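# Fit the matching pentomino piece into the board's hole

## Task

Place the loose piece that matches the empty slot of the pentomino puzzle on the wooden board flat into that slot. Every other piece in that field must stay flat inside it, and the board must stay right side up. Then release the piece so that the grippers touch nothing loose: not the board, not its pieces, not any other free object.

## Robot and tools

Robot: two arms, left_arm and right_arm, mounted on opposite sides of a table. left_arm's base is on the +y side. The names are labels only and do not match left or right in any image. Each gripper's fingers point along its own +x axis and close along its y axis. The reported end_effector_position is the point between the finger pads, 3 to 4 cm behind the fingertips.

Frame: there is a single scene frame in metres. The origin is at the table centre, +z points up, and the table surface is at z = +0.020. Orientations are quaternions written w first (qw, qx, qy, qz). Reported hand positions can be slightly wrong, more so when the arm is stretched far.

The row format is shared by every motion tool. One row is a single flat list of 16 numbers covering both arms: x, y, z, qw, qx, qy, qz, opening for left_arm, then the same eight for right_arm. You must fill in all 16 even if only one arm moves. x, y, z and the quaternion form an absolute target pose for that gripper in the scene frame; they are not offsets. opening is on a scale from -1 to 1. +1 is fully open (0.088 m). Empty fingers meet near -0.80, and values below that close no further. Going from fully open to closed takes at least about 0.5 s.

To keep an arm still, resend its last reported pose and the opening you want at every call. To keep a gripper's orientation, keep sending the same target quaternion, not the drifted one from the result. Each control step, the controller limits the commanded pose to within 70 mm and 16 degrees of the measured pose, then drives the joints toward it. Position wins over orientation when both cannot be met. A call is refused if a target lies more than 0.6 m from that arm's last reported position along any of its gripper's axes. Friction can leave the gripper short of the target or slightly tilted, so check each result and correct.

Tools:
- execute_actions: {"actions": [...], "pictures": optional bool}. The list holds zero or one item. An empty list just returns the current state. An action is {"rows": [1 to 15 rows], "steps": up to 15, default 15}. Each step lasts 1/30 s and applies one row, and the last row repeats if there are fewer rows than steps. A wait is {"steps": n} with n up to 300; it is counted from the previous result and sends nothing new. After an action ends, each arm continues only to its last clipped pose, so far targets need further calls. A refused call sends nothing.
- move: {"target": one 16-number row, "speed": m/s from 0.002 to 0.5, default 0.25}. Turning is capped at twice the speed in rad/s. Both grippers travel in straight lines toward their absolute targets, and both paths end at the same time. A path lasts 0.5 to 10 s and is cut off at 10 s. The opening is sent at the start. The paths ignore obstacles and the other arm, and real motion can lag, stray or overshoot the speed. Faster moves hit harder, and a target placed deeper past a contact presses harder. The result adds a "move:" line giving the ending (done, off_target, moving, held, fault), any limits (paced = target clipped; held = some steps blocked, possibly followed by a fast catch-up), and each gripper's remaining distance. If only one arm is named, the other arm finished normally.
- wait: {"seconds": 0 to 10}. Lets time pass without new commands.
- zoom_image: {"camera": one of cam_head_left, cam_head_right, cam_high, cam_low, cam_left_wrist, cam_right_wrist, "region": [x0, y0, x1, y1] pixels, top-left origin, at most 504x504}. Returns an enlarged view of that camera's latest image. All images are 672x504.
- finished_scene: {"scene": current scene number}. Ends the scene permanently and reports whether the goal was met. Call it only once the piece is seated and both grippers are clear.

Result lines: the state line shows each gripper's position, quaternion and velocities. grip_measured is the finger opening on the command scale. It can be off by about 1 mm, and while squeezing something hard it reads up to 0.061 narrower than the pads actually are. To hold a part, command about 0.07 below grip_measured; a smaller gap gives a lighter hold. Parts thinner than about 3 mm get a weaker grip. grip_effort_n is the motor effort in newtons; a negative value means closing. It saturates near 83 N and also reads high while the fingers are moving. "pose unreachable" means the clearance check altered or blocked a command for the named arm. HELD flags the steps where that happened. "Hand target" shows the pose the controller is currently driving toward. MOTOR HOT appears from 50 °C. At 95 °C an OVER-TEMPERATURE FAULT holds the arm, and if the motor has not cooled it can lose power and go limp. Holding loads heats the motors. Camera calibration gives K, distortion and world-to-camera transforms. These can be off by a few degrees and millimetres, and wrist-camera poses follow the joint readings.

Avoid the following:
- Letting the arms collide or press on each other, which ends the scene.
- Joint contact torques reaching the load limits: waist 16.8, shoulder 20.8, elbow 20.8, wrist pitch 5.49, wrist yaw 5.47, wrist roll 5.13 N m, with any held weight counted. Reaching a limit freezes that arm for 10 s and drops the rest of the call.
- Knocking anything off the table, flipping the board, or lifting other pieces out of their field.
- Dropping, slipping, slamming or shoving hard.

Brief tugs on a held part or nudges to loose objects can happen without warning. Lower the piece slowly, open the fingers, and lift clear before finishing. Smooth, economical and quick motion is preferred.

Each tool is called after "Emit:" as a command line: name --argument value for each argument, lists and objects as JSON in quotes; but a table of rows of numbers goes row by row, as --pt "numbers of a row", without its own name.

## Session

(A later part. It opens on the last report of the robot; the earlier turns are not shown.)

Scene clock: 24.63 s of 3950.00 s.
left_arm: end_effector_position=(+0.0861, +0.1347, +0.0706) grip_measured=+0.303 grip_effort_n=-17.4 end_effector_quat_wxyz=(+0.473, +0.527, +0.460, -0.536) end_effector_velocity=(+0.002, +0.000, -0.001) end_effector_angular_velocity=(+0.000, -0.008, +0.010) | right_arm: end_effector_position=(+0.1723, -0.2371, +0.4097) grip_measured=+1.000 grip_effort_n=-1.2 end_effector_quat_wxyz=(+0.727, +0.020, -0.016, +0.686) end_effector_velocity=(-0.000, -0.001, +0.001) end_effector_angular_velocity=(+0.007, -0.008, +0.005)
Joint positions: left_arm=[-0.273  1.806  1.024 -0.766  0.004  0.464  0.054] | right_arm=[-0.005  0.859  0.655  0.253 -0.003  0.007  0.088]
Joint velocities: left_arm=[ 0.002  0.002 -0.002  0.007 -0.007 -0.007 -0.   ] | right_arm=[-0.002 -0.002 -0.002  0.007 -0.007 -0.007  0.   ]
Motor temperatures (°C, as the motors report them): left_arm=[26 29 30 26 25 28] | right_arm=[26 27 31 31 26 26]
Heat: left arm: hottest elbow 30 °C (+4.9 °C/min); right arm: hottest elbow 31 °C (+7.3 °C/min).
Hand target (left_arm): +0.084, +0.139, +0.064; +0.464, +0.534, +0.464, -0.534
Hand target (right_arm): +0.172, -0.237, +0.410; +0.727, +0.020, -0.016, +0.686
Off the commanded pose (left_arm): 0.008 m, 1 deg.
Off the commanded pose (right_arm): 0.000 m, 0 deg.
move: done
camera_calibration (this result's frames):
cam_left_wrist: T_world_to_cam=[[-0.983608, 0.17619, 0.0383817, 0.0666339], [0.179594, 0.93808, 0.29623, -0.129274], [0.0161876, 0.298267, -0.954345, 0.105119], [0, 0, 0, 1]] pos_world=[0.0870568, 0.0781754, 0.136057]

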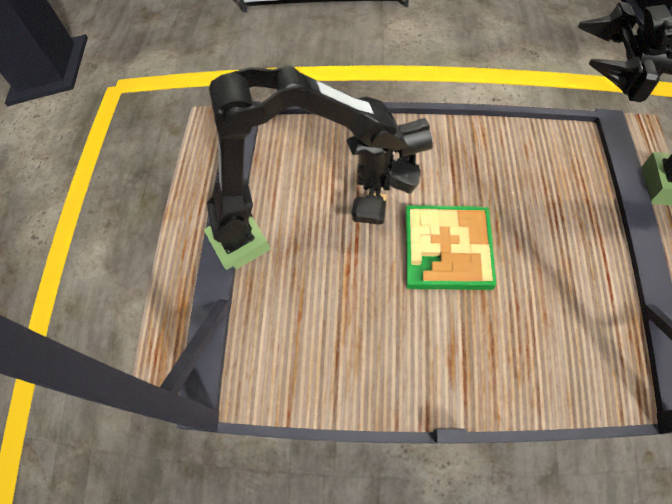

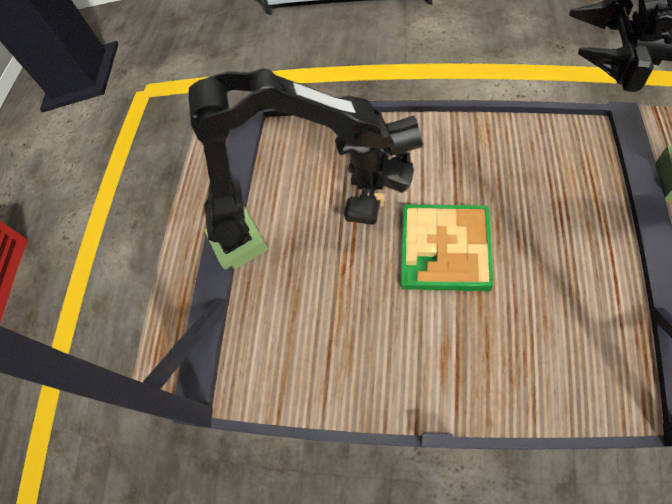

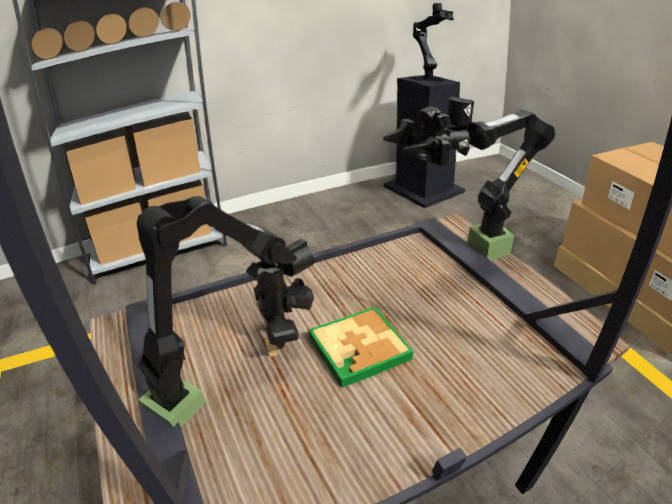

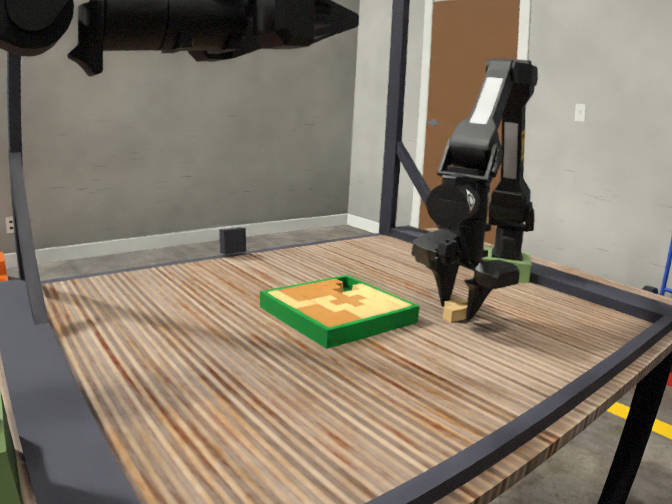

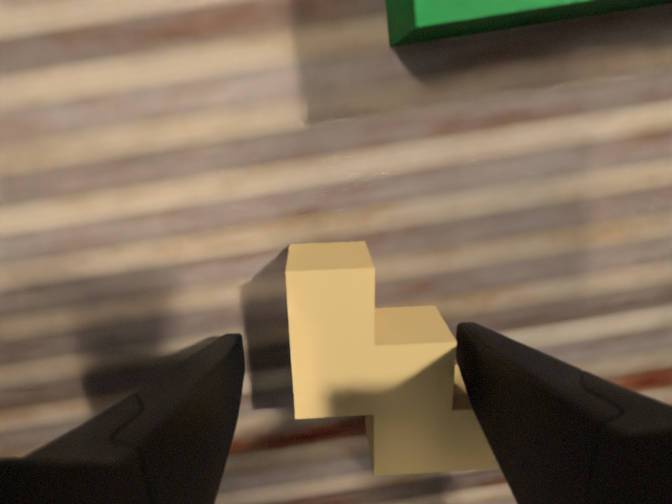

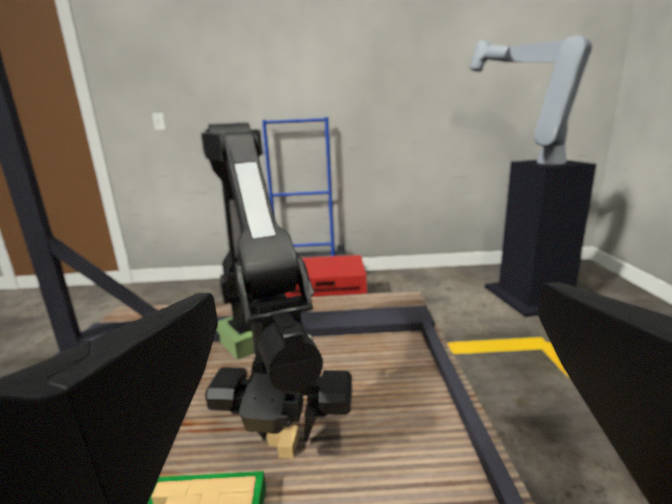

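Shifting toward the row's centre, then gripping.

Emit:
move --target '[0.08,0.145,0.068,0.464,0.534,0.464,-0.534,0.3,0.172,-0.237,0.41,0.727,0.02,-0.016,0.686,1]' --speed 0.02

Emit:
move --target '[0.08,0.145,0.068,0.464,0.534,0.464,-0.534,-0.12,0.172,-0.237,0.41,0.727,0.02,-0.016,0.686,1]'

Emit:
move --target '[0.08,0.145,0.12,0.464,0.534,0.464,-0.534,-0.12,0.172,-0.237,0.41,0.727,0.02,-0.016,0.686,1]' --speed 0.1

Emit:
move --target '[-0.048,0.035,0.108,0.5,0.5,0.5,-0.5,-0.12,0.172,-0.237,0.41,0.727,0.02,-0.016,0.686,1]' --speed 0.12

Emit:
zoom_image --camera "cam_high" --region '[300,300,420,390]'

Scene clock: 30.53 s of 3950.00 s.
left_arm: end_effector_position=(+0.0821, +0.1415, +0.0677) grip_measured=+0.303 grip_effort_n=-17.4 end_effector_quat_wxyz=(+0.466, +0.531, +0.464, -0.535) end_effector_velocity=(-0.003, +0.003, +0.000) end_effector_angular_velocity=(+0.005, +0.009, +0.005) | right_arm: end_effector_position=(+0.1723, -0.2371, +0.4097) grip_measured=+1.000 grip_effort_n=-1.2 end_effector_quat_wxyz=(+0.727, +0.020, -0.016, +0.686) end_effector_velocity=(-0.000, -0.000, -0.008) end_effector_angular_velocity=(-0.027, -0.006, +0.005)
Joint positions: left_arm=[-0.279  1.799  1.001 -0.768  0.004  0.464  0.054] | right_arm=[-0.005  0.859  0.655  0.253 -0.003  0.007  0.088]
Joint velocities: left_arm=[-0.002 -0.007 -0.007 -0.007  0.007 -0.007  0.   ] | right_arm=[-0.002 -0.002 -0.007 -0.022 -0.007 -0.007  0.   ]
Motor temperatures (°C, as the motors report them): left_arm=[26 29 30 26 25 28] | right_arm=[26 27 31 32 26 26]
Heat: left arm: hottest elbow 30 °C (+3.9 °C/min); right arm: hottest wrist pitch 32 °C (+7.9 °C/min).
Hand target (left_arm): +0.080, +0.145, +0.068; +0.464, +0.534, +0.464, -0.534
Hand target (right_arm): +0.172, -0.237, +0.410; +0.727, +0.020, -0.016, +0.686
Off the commanded pose (left_arm): 0.004 m, 0 deg.
Off the commanded pose (right_arm): 0.000 m, 0 deg.
After step 90, 2.03 s passed at rest.
move: done
camera_calibration (this result's frames):
cam_left_wrist: T_world_to_cam=[[-0.982343, 0.181107, 0.046937, 0.0601821], [0.18667, 0.931994, 0.31071, -0.134838], [0.0125266, 0.313986, -0.949345, 0.0981345], [0, 0, 0, 1]] pos_world=[0.0830604, 0.0839561, 0.132234]

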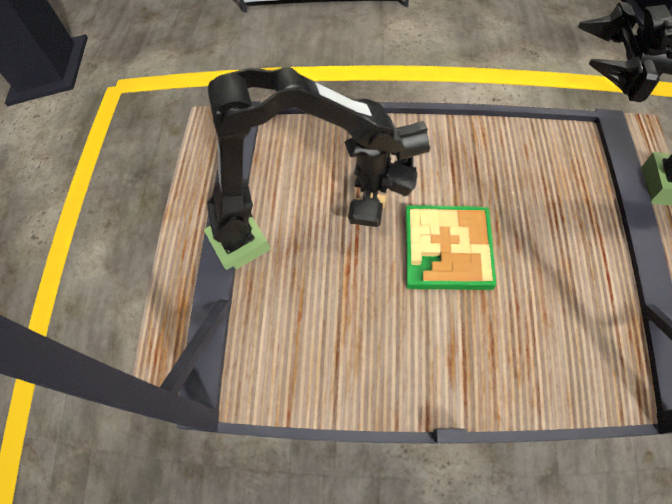

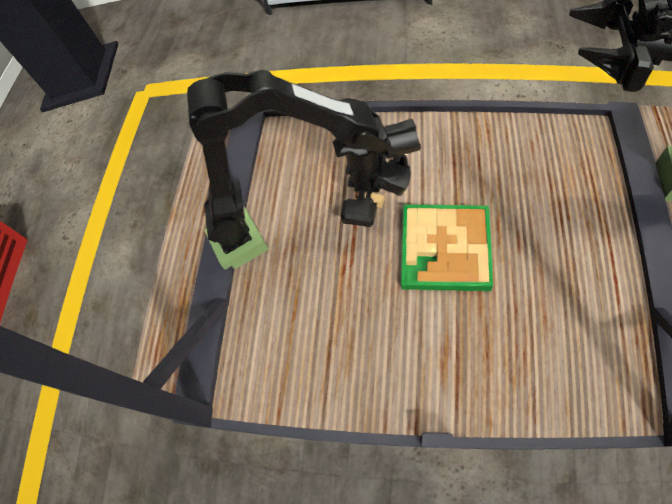

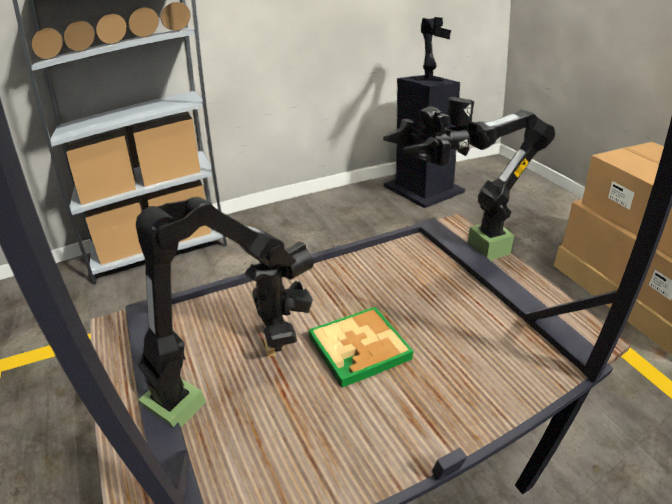

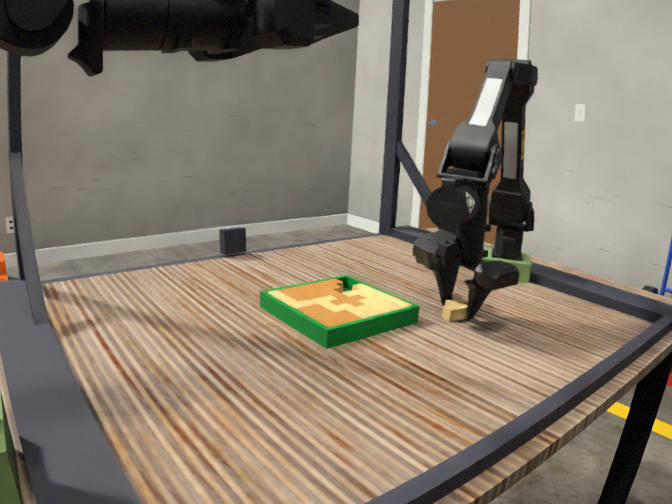

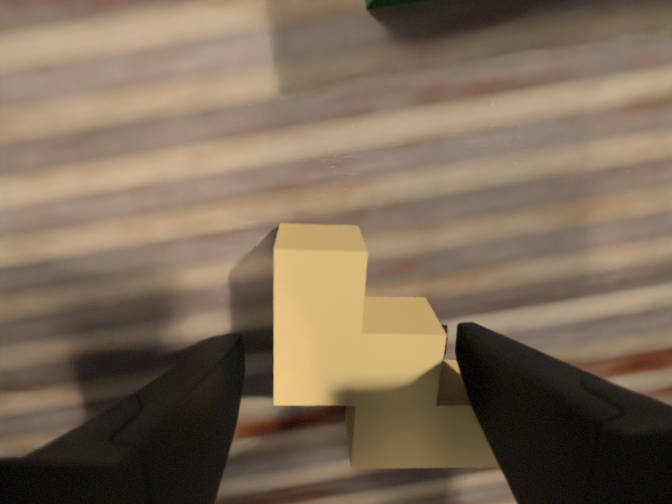

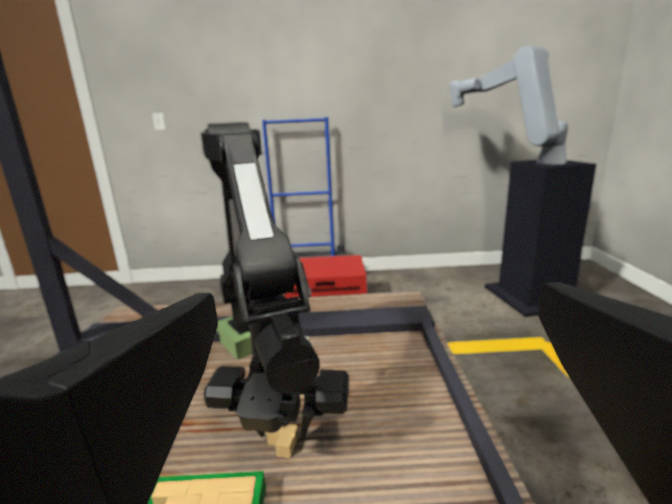

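Scene clock: 31.23 s of 3950.00 s.
left_arm: end_effector_position=(+0.0819, +0.1414, +0.0680) grip_measured=-0.070 grip_effort_n=-83.5 end_effector_quat_wxyz=(+0.466, +0.531, +0.463, -0.535) end_effector_velocity=(-0.000, +0.002, +0.001) end_effector_angular_velocity=(+0.005, -0.006, -0.010) | right_arm: end_effector_position=(+0.1723, -0.2371, +0.4097) grip_measured=+1.000 grip_effort_n=-1.2 end_effector_quat_wxyz=(+0.727, +0.020, -0.016, +0.686) end_effector_velocity=(-0.000, -0.000, -0.001) end_effector_angular_velocity=(+0.001, -0.022, +0.004)
Joint positions: left_arm=[-0.28   1.797  1.001 -0.768  0.004  0.464  0.036] | right_arm=[-0.005  0.859  0.655  0.253 -0.003  0.007  0.088]
Joint velocities: left_arm=[-0.002 -0.007 -0.002 -0.007 -0.007  0.007  0.   ] | right_arm=[-0.002 -0.002 -0.007  0.007 -0.007 -0.022  0.   ]
Motor temperatures (°C, as the motors report them): left_arm=[26 29 30 26 25 28] | right_arm=[26 27 32 32 26 26]
Heat: left arm: hottest elbow 30 °C (+3.8 °C/min); right arm: hottest elbow 32 °C (+7.7 °C/min).
Hand target (left_arm): +0.080, +0.145, +0.068; +0.464, +0.534, +0.464, -0.534
Hand target (right_arm): +0.172, -0.237, +0.410; +0.727, +0.020, -0.016, +0.686
Off the commanded pose (left_arm): 0.004 m, 0 deg.
Off the commanded pose (right_arm): 0.000 m, 0 deg.
move: done
camera_calibration (this result's frames):
cam_left_wrist: T_world_to_cam=[[-0.982216, 0.18189, 0.0465649, 0.0598873], [0.187305, 0.932076, 0.310083, -0.134829], [0.0129988, 0.31329, -0.949569, 0.0985399], [0, 0, 0, 1]] pos_world=[0.0827956, 0.0839067, 0.13259]

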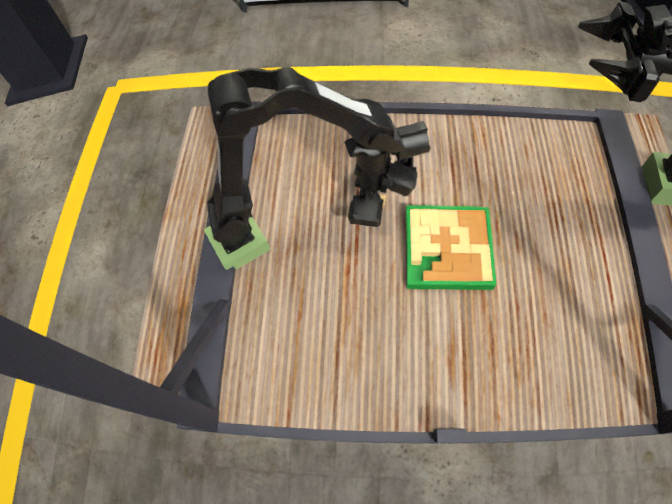

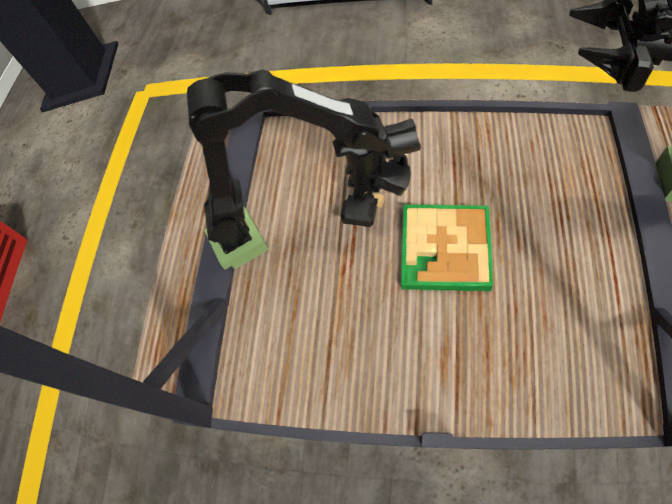

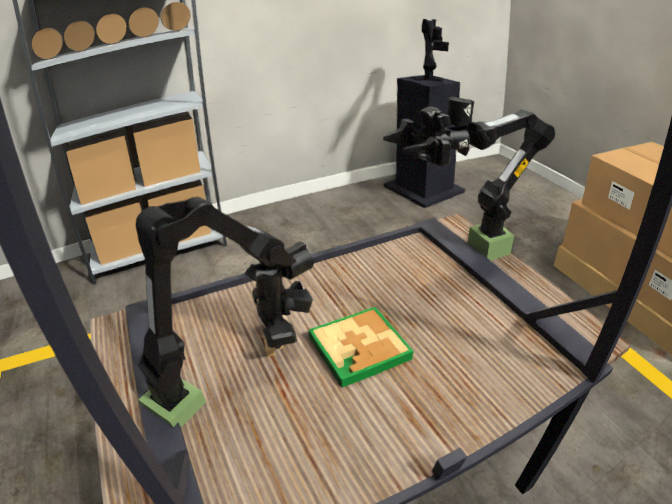

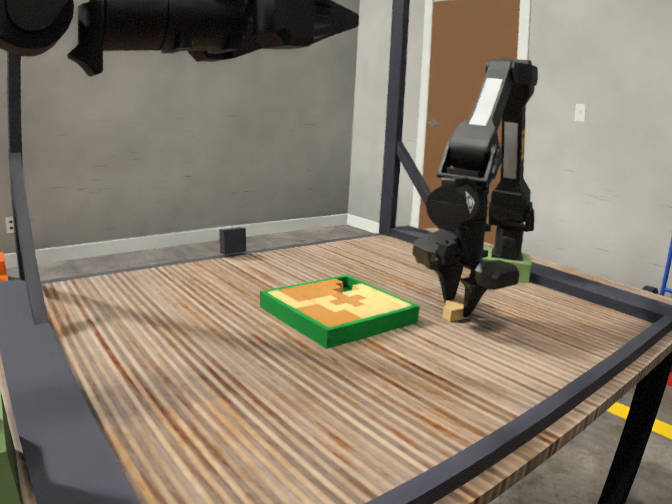

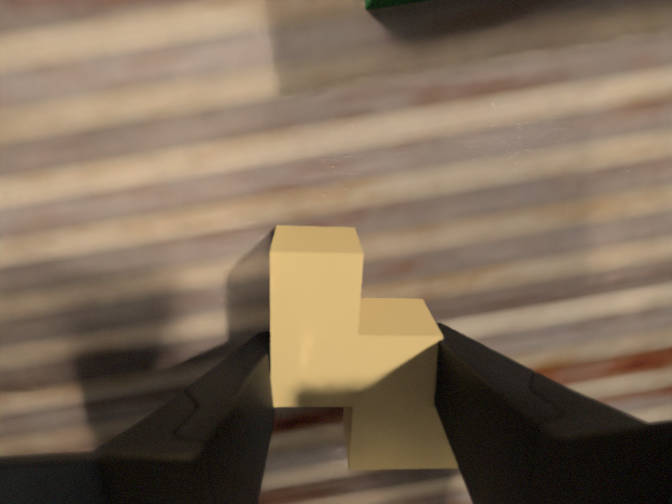

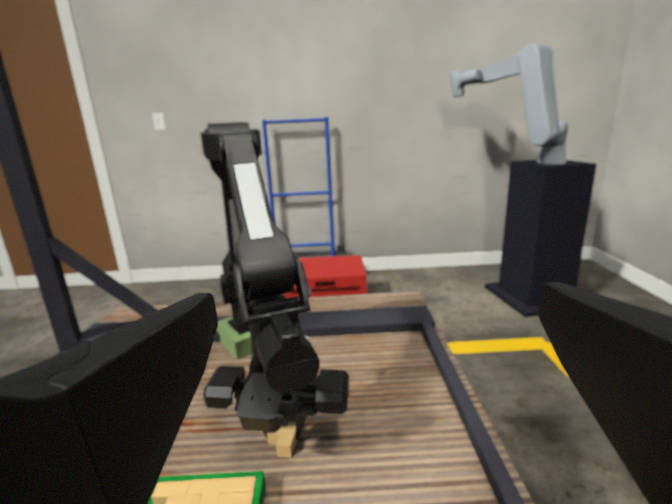

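Scene clock: 32.20 s of 3950.00 s.
left_arm: end_effector_position=(+0.0795, +0.1484, +0.1145) grip_measured=-0.070 grip_effort_n=-83.5 end_effector_quat_wxyz=(+0.458, +0.534, +0.471, -0.532) end_effector_velocity=(+0.003, +0.000, +0.002) end_effector_angular_velocity=(+0.005, -0.022, +0.004) | right_arm: end_effector_position=(+0.1723, -0.2371, +0.4097) grip_measured=+1.000 grip_effort_n=-0.7 end_effector_quat_wxyz=(+0.727, +0.020, -0.016, +0.686) end_effector_velocity=(+0.002, -0.001, +0.003) end_effector_angular_velocity=(+0.013, +0.007, -0.009)
Joint positions: left_arm=[-0.28   1.707  1.098 -0.979  0.004  0.464  0.036] | right_arm=[-0.005  0.859  0.655  0.253 -0.003  0.007  0.088]
Joint velocities: left_arm=[-0.002 -0.002  0.007 -0.007 -0.022 -0.007 -0.   ] | right_arm=[-0.002 -0.002  0.002  0.007  0.007  0.007  0.   ]
Motor temperatures (°C, as the motors report them): left_arm=[26 29 30 26 25 28] | right_arm=[26 27 32 32 26 26]
Heat: left arm: hottest elbow 30 °C (+3.7 °C/min); right arm: hottest elbow 32 °C (+7.5 °C/min).
Hand target (left_arm): +0.080, +0.145, +0.120; +0.464, +0.534, +0.464, -0.534
Hand target (right_arm): +0.172, -0.237, +0.410; +0.727, +0.020, -0.016, +0.686
Off the commanded pose (left_arm): 0.006 m, 1 deg.
Off the commanded pose (right_arm): 0.000 m, 0 deg.
move: done
camera_calibration (this result's frames):
cam_left_wrist: T_world_to_cam=[[-0.981833, 0.18076, 0.0577134, 0.053026], [0.189653, 0.925151, 0.328827, -0.156561], [0.00604507, 0.333799, -0.942625, 0.137308], [0, 0, 0, 1]] pos_world=[0.0809248, 0.0894242, 0.177851]

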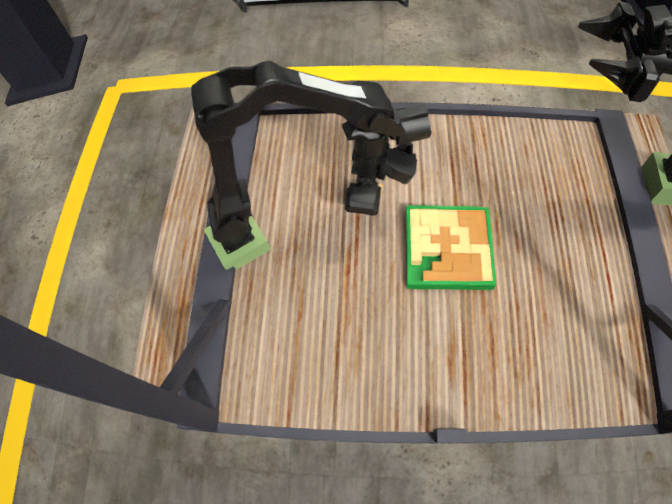

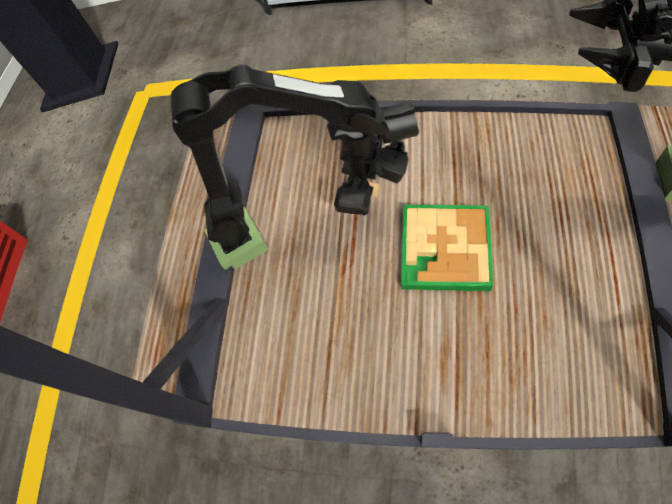

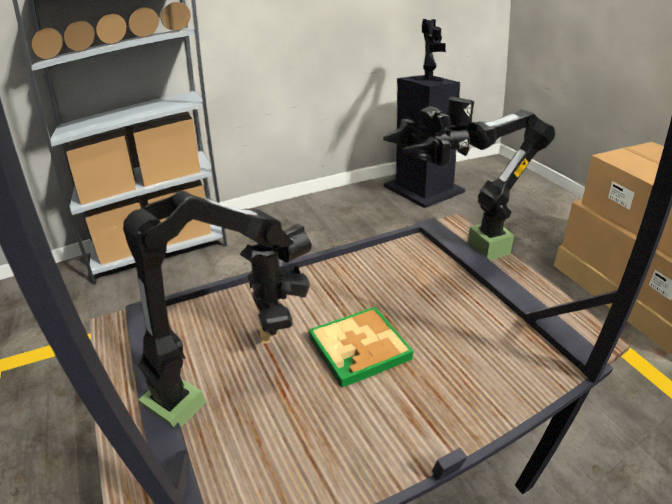

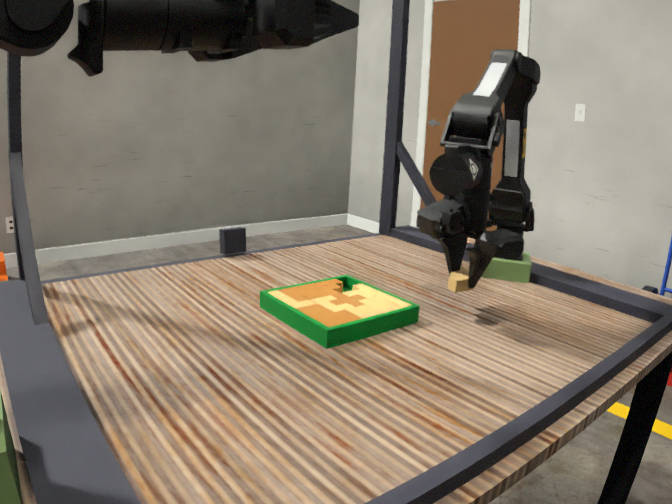

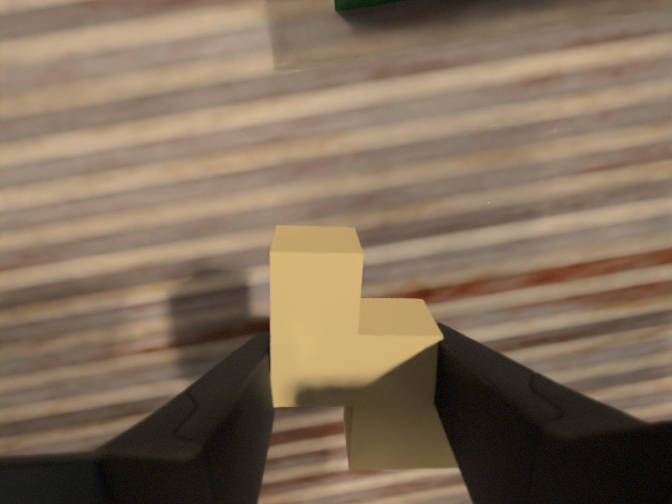

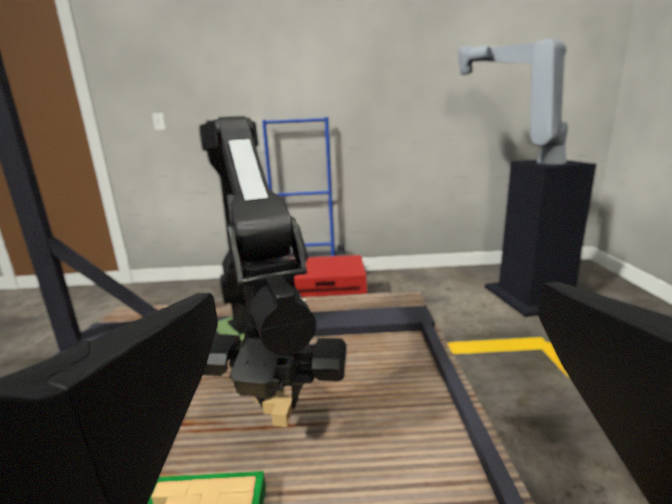

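Scene clock: 34.10 s of 3950.00 s.
left_arm: end_effector_position=(-0.0473, +0.0374, +0.1123) grip_measured=-0.070 grip_effort_n=-83.5 end_effector_quat_wxyz=(+0.501, +0.497, +0.498, -0.504) end_effector_velocity=(-0.002, -0.001, +0.000) end_effector_angular_velocity=(+0.002, -0.007, +0.000) | right_arm: end_effector_position=(+0.1723, -0.2371, +0.4097) grip_measured=+1.000 grip_effort_n=-1.2 end_effector_quat_wxyz=(+0.727, +0.020, -0.016, +0.686) end_effector_velocity=(-0.000, -0.002, +0.002) end_effector_angular_velocity=(+0.002, -0.008, +0.005)
Joint positions: left_arm=[-0.696  2.041  1.531 -1.051  0.004 -0.087  0.036] | right_arm=[-0.005  0.859  0.655  0.253 -0.003  0.007  0.088]
Joint velocities: left_arm=[-0.007  0.007  0.012 -0.007 -0.007 -0.007 -0.   ] | right_arm=[-0.002 -0.007  0.002 -0.007 -0.007 -0.007  0.   ]
Motor temperatures (°C, as the motors report them): left_arm=[26 30 30 26 25 28] | right_arm=[26 27 32 32 26 26]
Heat: left arm: hottest shoulder 30 °C (+3.5 °C/min); right arm: hottest elbow 32 °C (+7.0 °C/min).
Hand target (left_arm): -0.049, +0.036, +0.109; +0.499, +0.499, +0.501, -0.501
Hand target (right_arm): +0.172, -0.237, +0.410; +0.727, +0.020, -0.016, +0.686
Off the commanded pose (left_arm): 0.005 m, 1 deg.
Off the commanded pose (right_arm): 0.000 m, 0 deg.
move: done
camera_calibration (this result's frames):
cam_left_wrist: T_world_to_cam=[[-0.997562, 0.0485374, 0.0501446, -0.0462143], [0.0616442, 0.949683, 0.307088, -0.0336618], [-0.0327163, 0.30943, -0.950359, 0.172913], [0, 0, 0, 1]] pos_world=[-0.0383695, -0.0192934, 0.176984]

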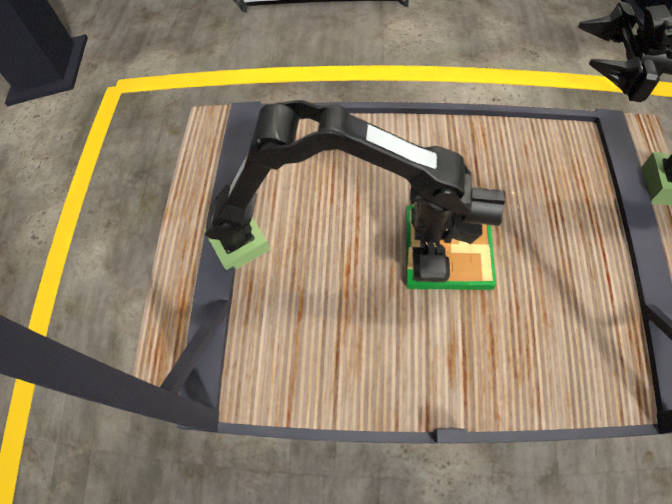

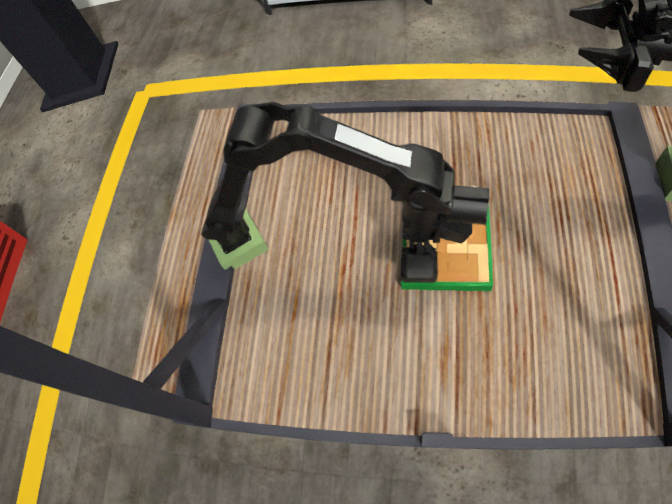

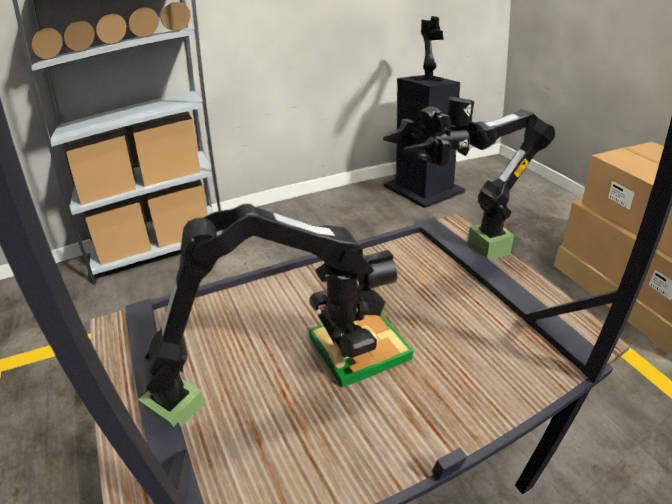

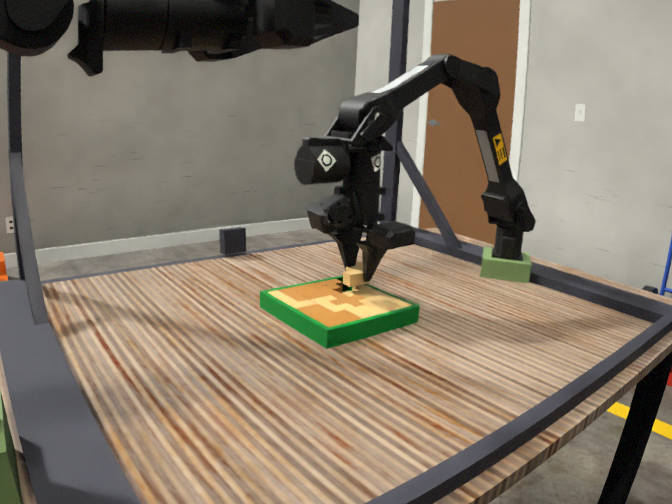

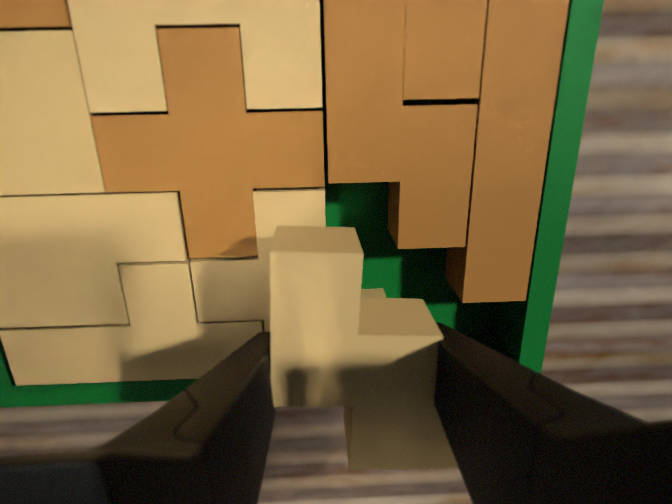

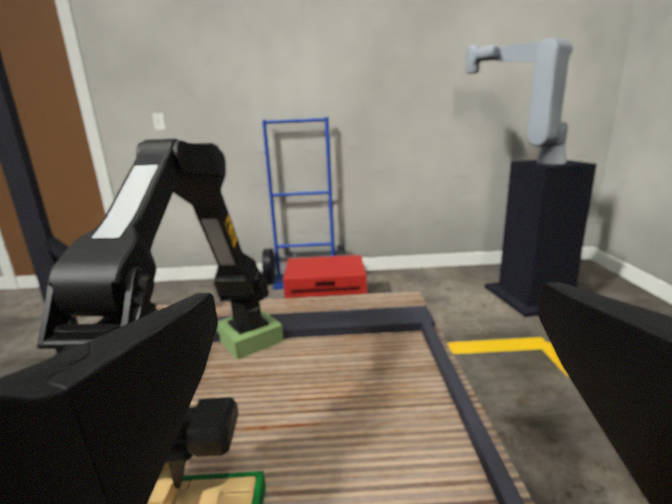

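Region (300, 300, 420, 390) of cam_high's 672x504 image, scaled by 4.200, with more detail than that image has; it fills the top 378 rows of this view, and the rest is white.

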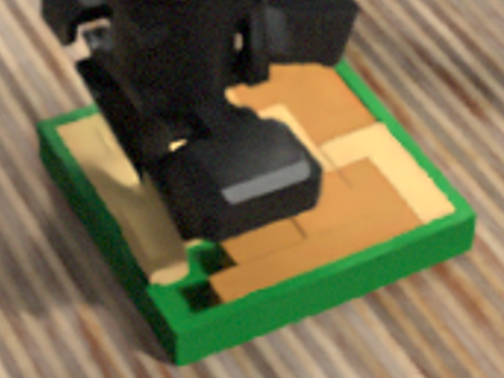

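Emit:
move --target '[-0.061,0.028,0.1,0.509,0.491,0.509,-0.491,-0.12,0.172,-0.237,0.41,0.727,0.02,-0.016,0.686,1]' --speed 0.02

Scene clock: 38.03 s of 3950.00 s.
left_arm: end_effector_position=(-0.0598, +0.0305, +0.1039) grip_measured=-0.070 grip_effort_n=-83.5 end_effector_quat_wxyz=(+0.508, +0.489, +0.508, -0.494) end_effector_velocity=(+0.003, +0.003, +0.001) end_effector_angular_velocity=(+0.014, -0.024, +0.005) | right_arm: end_effector_position=(+0.1723, -0.2371, +0.4097) grip_measured=+1.000 grip_effort_n=-0.7 end_effector_quat_wxyz=(+0.727, +0.020, -0.016, +0.686) end_effector_velocity=(+0.001, -0.001, +0.002) end_effector_angular_velocity=(+0.017, +0.006, +0.000)
Joint positions: left_arm=[-0.726  2.085  1.563 -1.045  0.004 -0.153  0.036] | right_arm=[-0.005  0.859  0.655  0.253 -0.003  0.007  0.088]
Joint velocities: left_arm=[-0.002  0.002  0.007 -0.022 -0.022 -0.007  0.   ] | right_arm=[-0.007 -0.002 -0.007  0.022 -0.007  0.007  0.   ]
Motor temperatures (°C, as the motors report them): left_arm=[26 30 31 26 25 28] | right_arm=[26 27 32 32 26 26]
Heat: left arm: hottest elbow 31 °C (+4.7 °C/min); right arm: hottest elbow 32 °C (+6.3 °C/min).
Hand target (left_arm): -0.061, +0.028, +0.100; +0.509, +0.491, +0.509, -0.491
Hand target (right_arm): +0.172, -0.237, +0.410; +0.727, +0.020, -0.016, +0.686
Off the commanded pose (left_arm): 0.005 m, 0 deg.
Off the commanded pose (right_arm): 0.000 m, 0 deg.
move: done
camera_calibration (this result's frames):
cam_left_wrist: T_world_to_cam=[[-0.998656, 0.0128433, 0.0502104, -0.0569302], [0.0279201, 0.949528, 0.312436, -0.0263015], [-0.0436635, 0.313418, -0.948611, 0.165759], [0, 0, 0, 1]] pos_world=[-0.0488817, -0.0262466, 0.168316]

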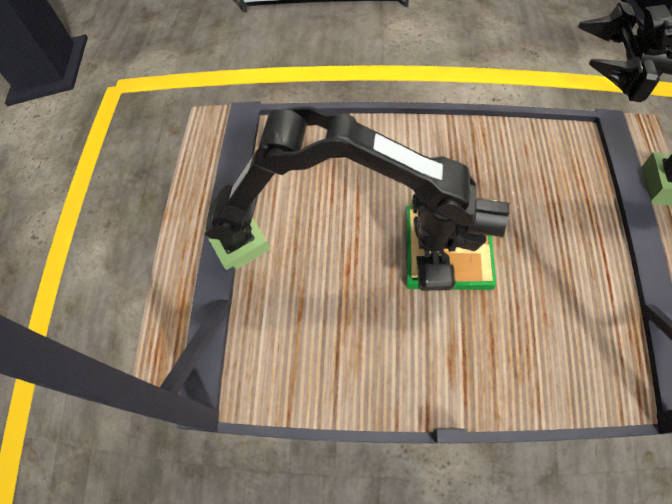

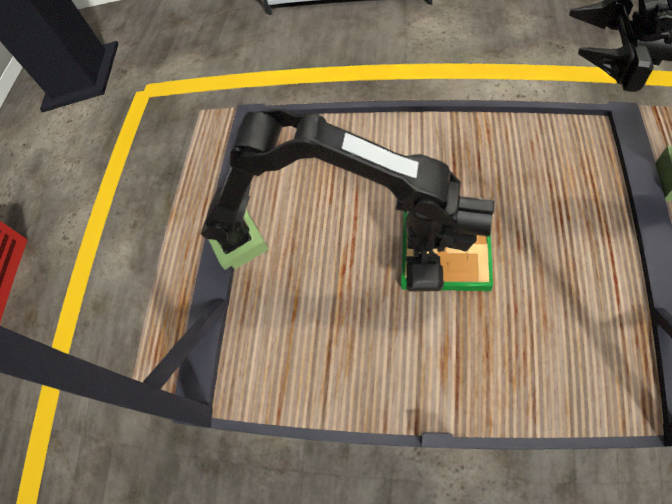

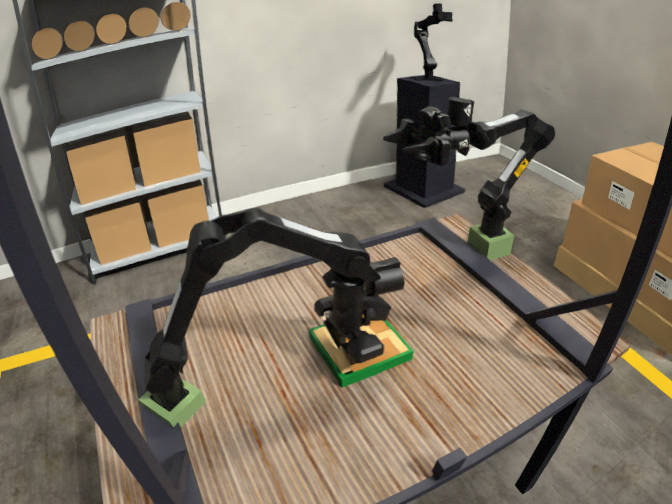

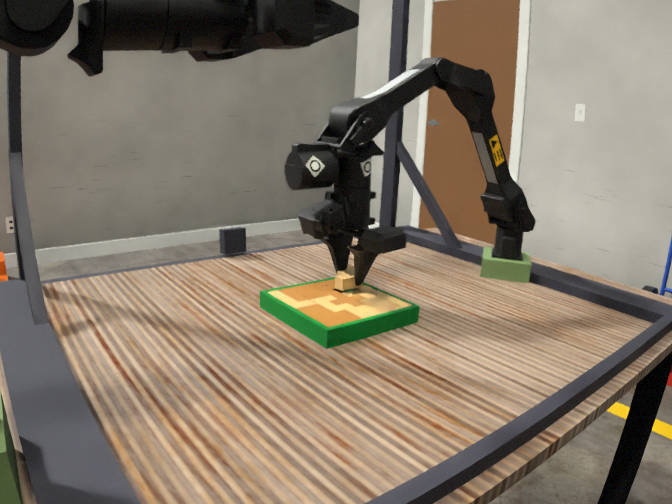

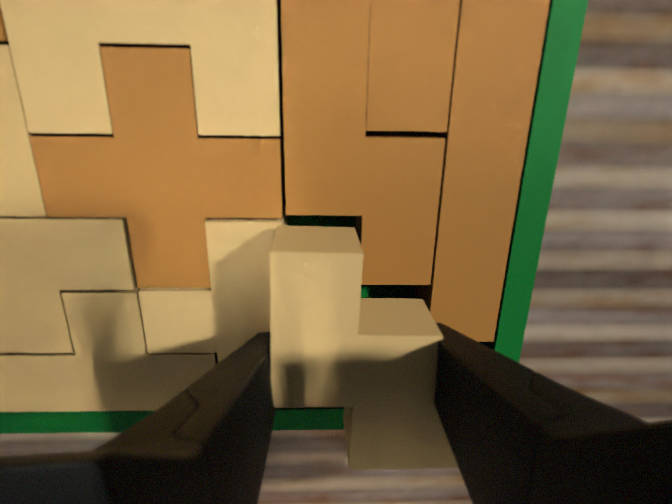

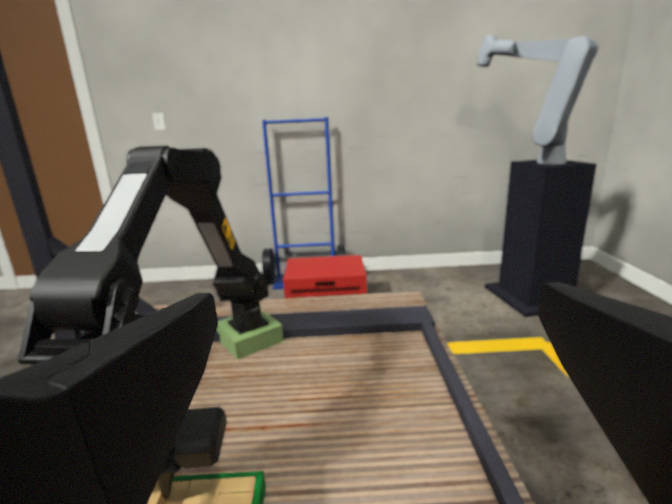

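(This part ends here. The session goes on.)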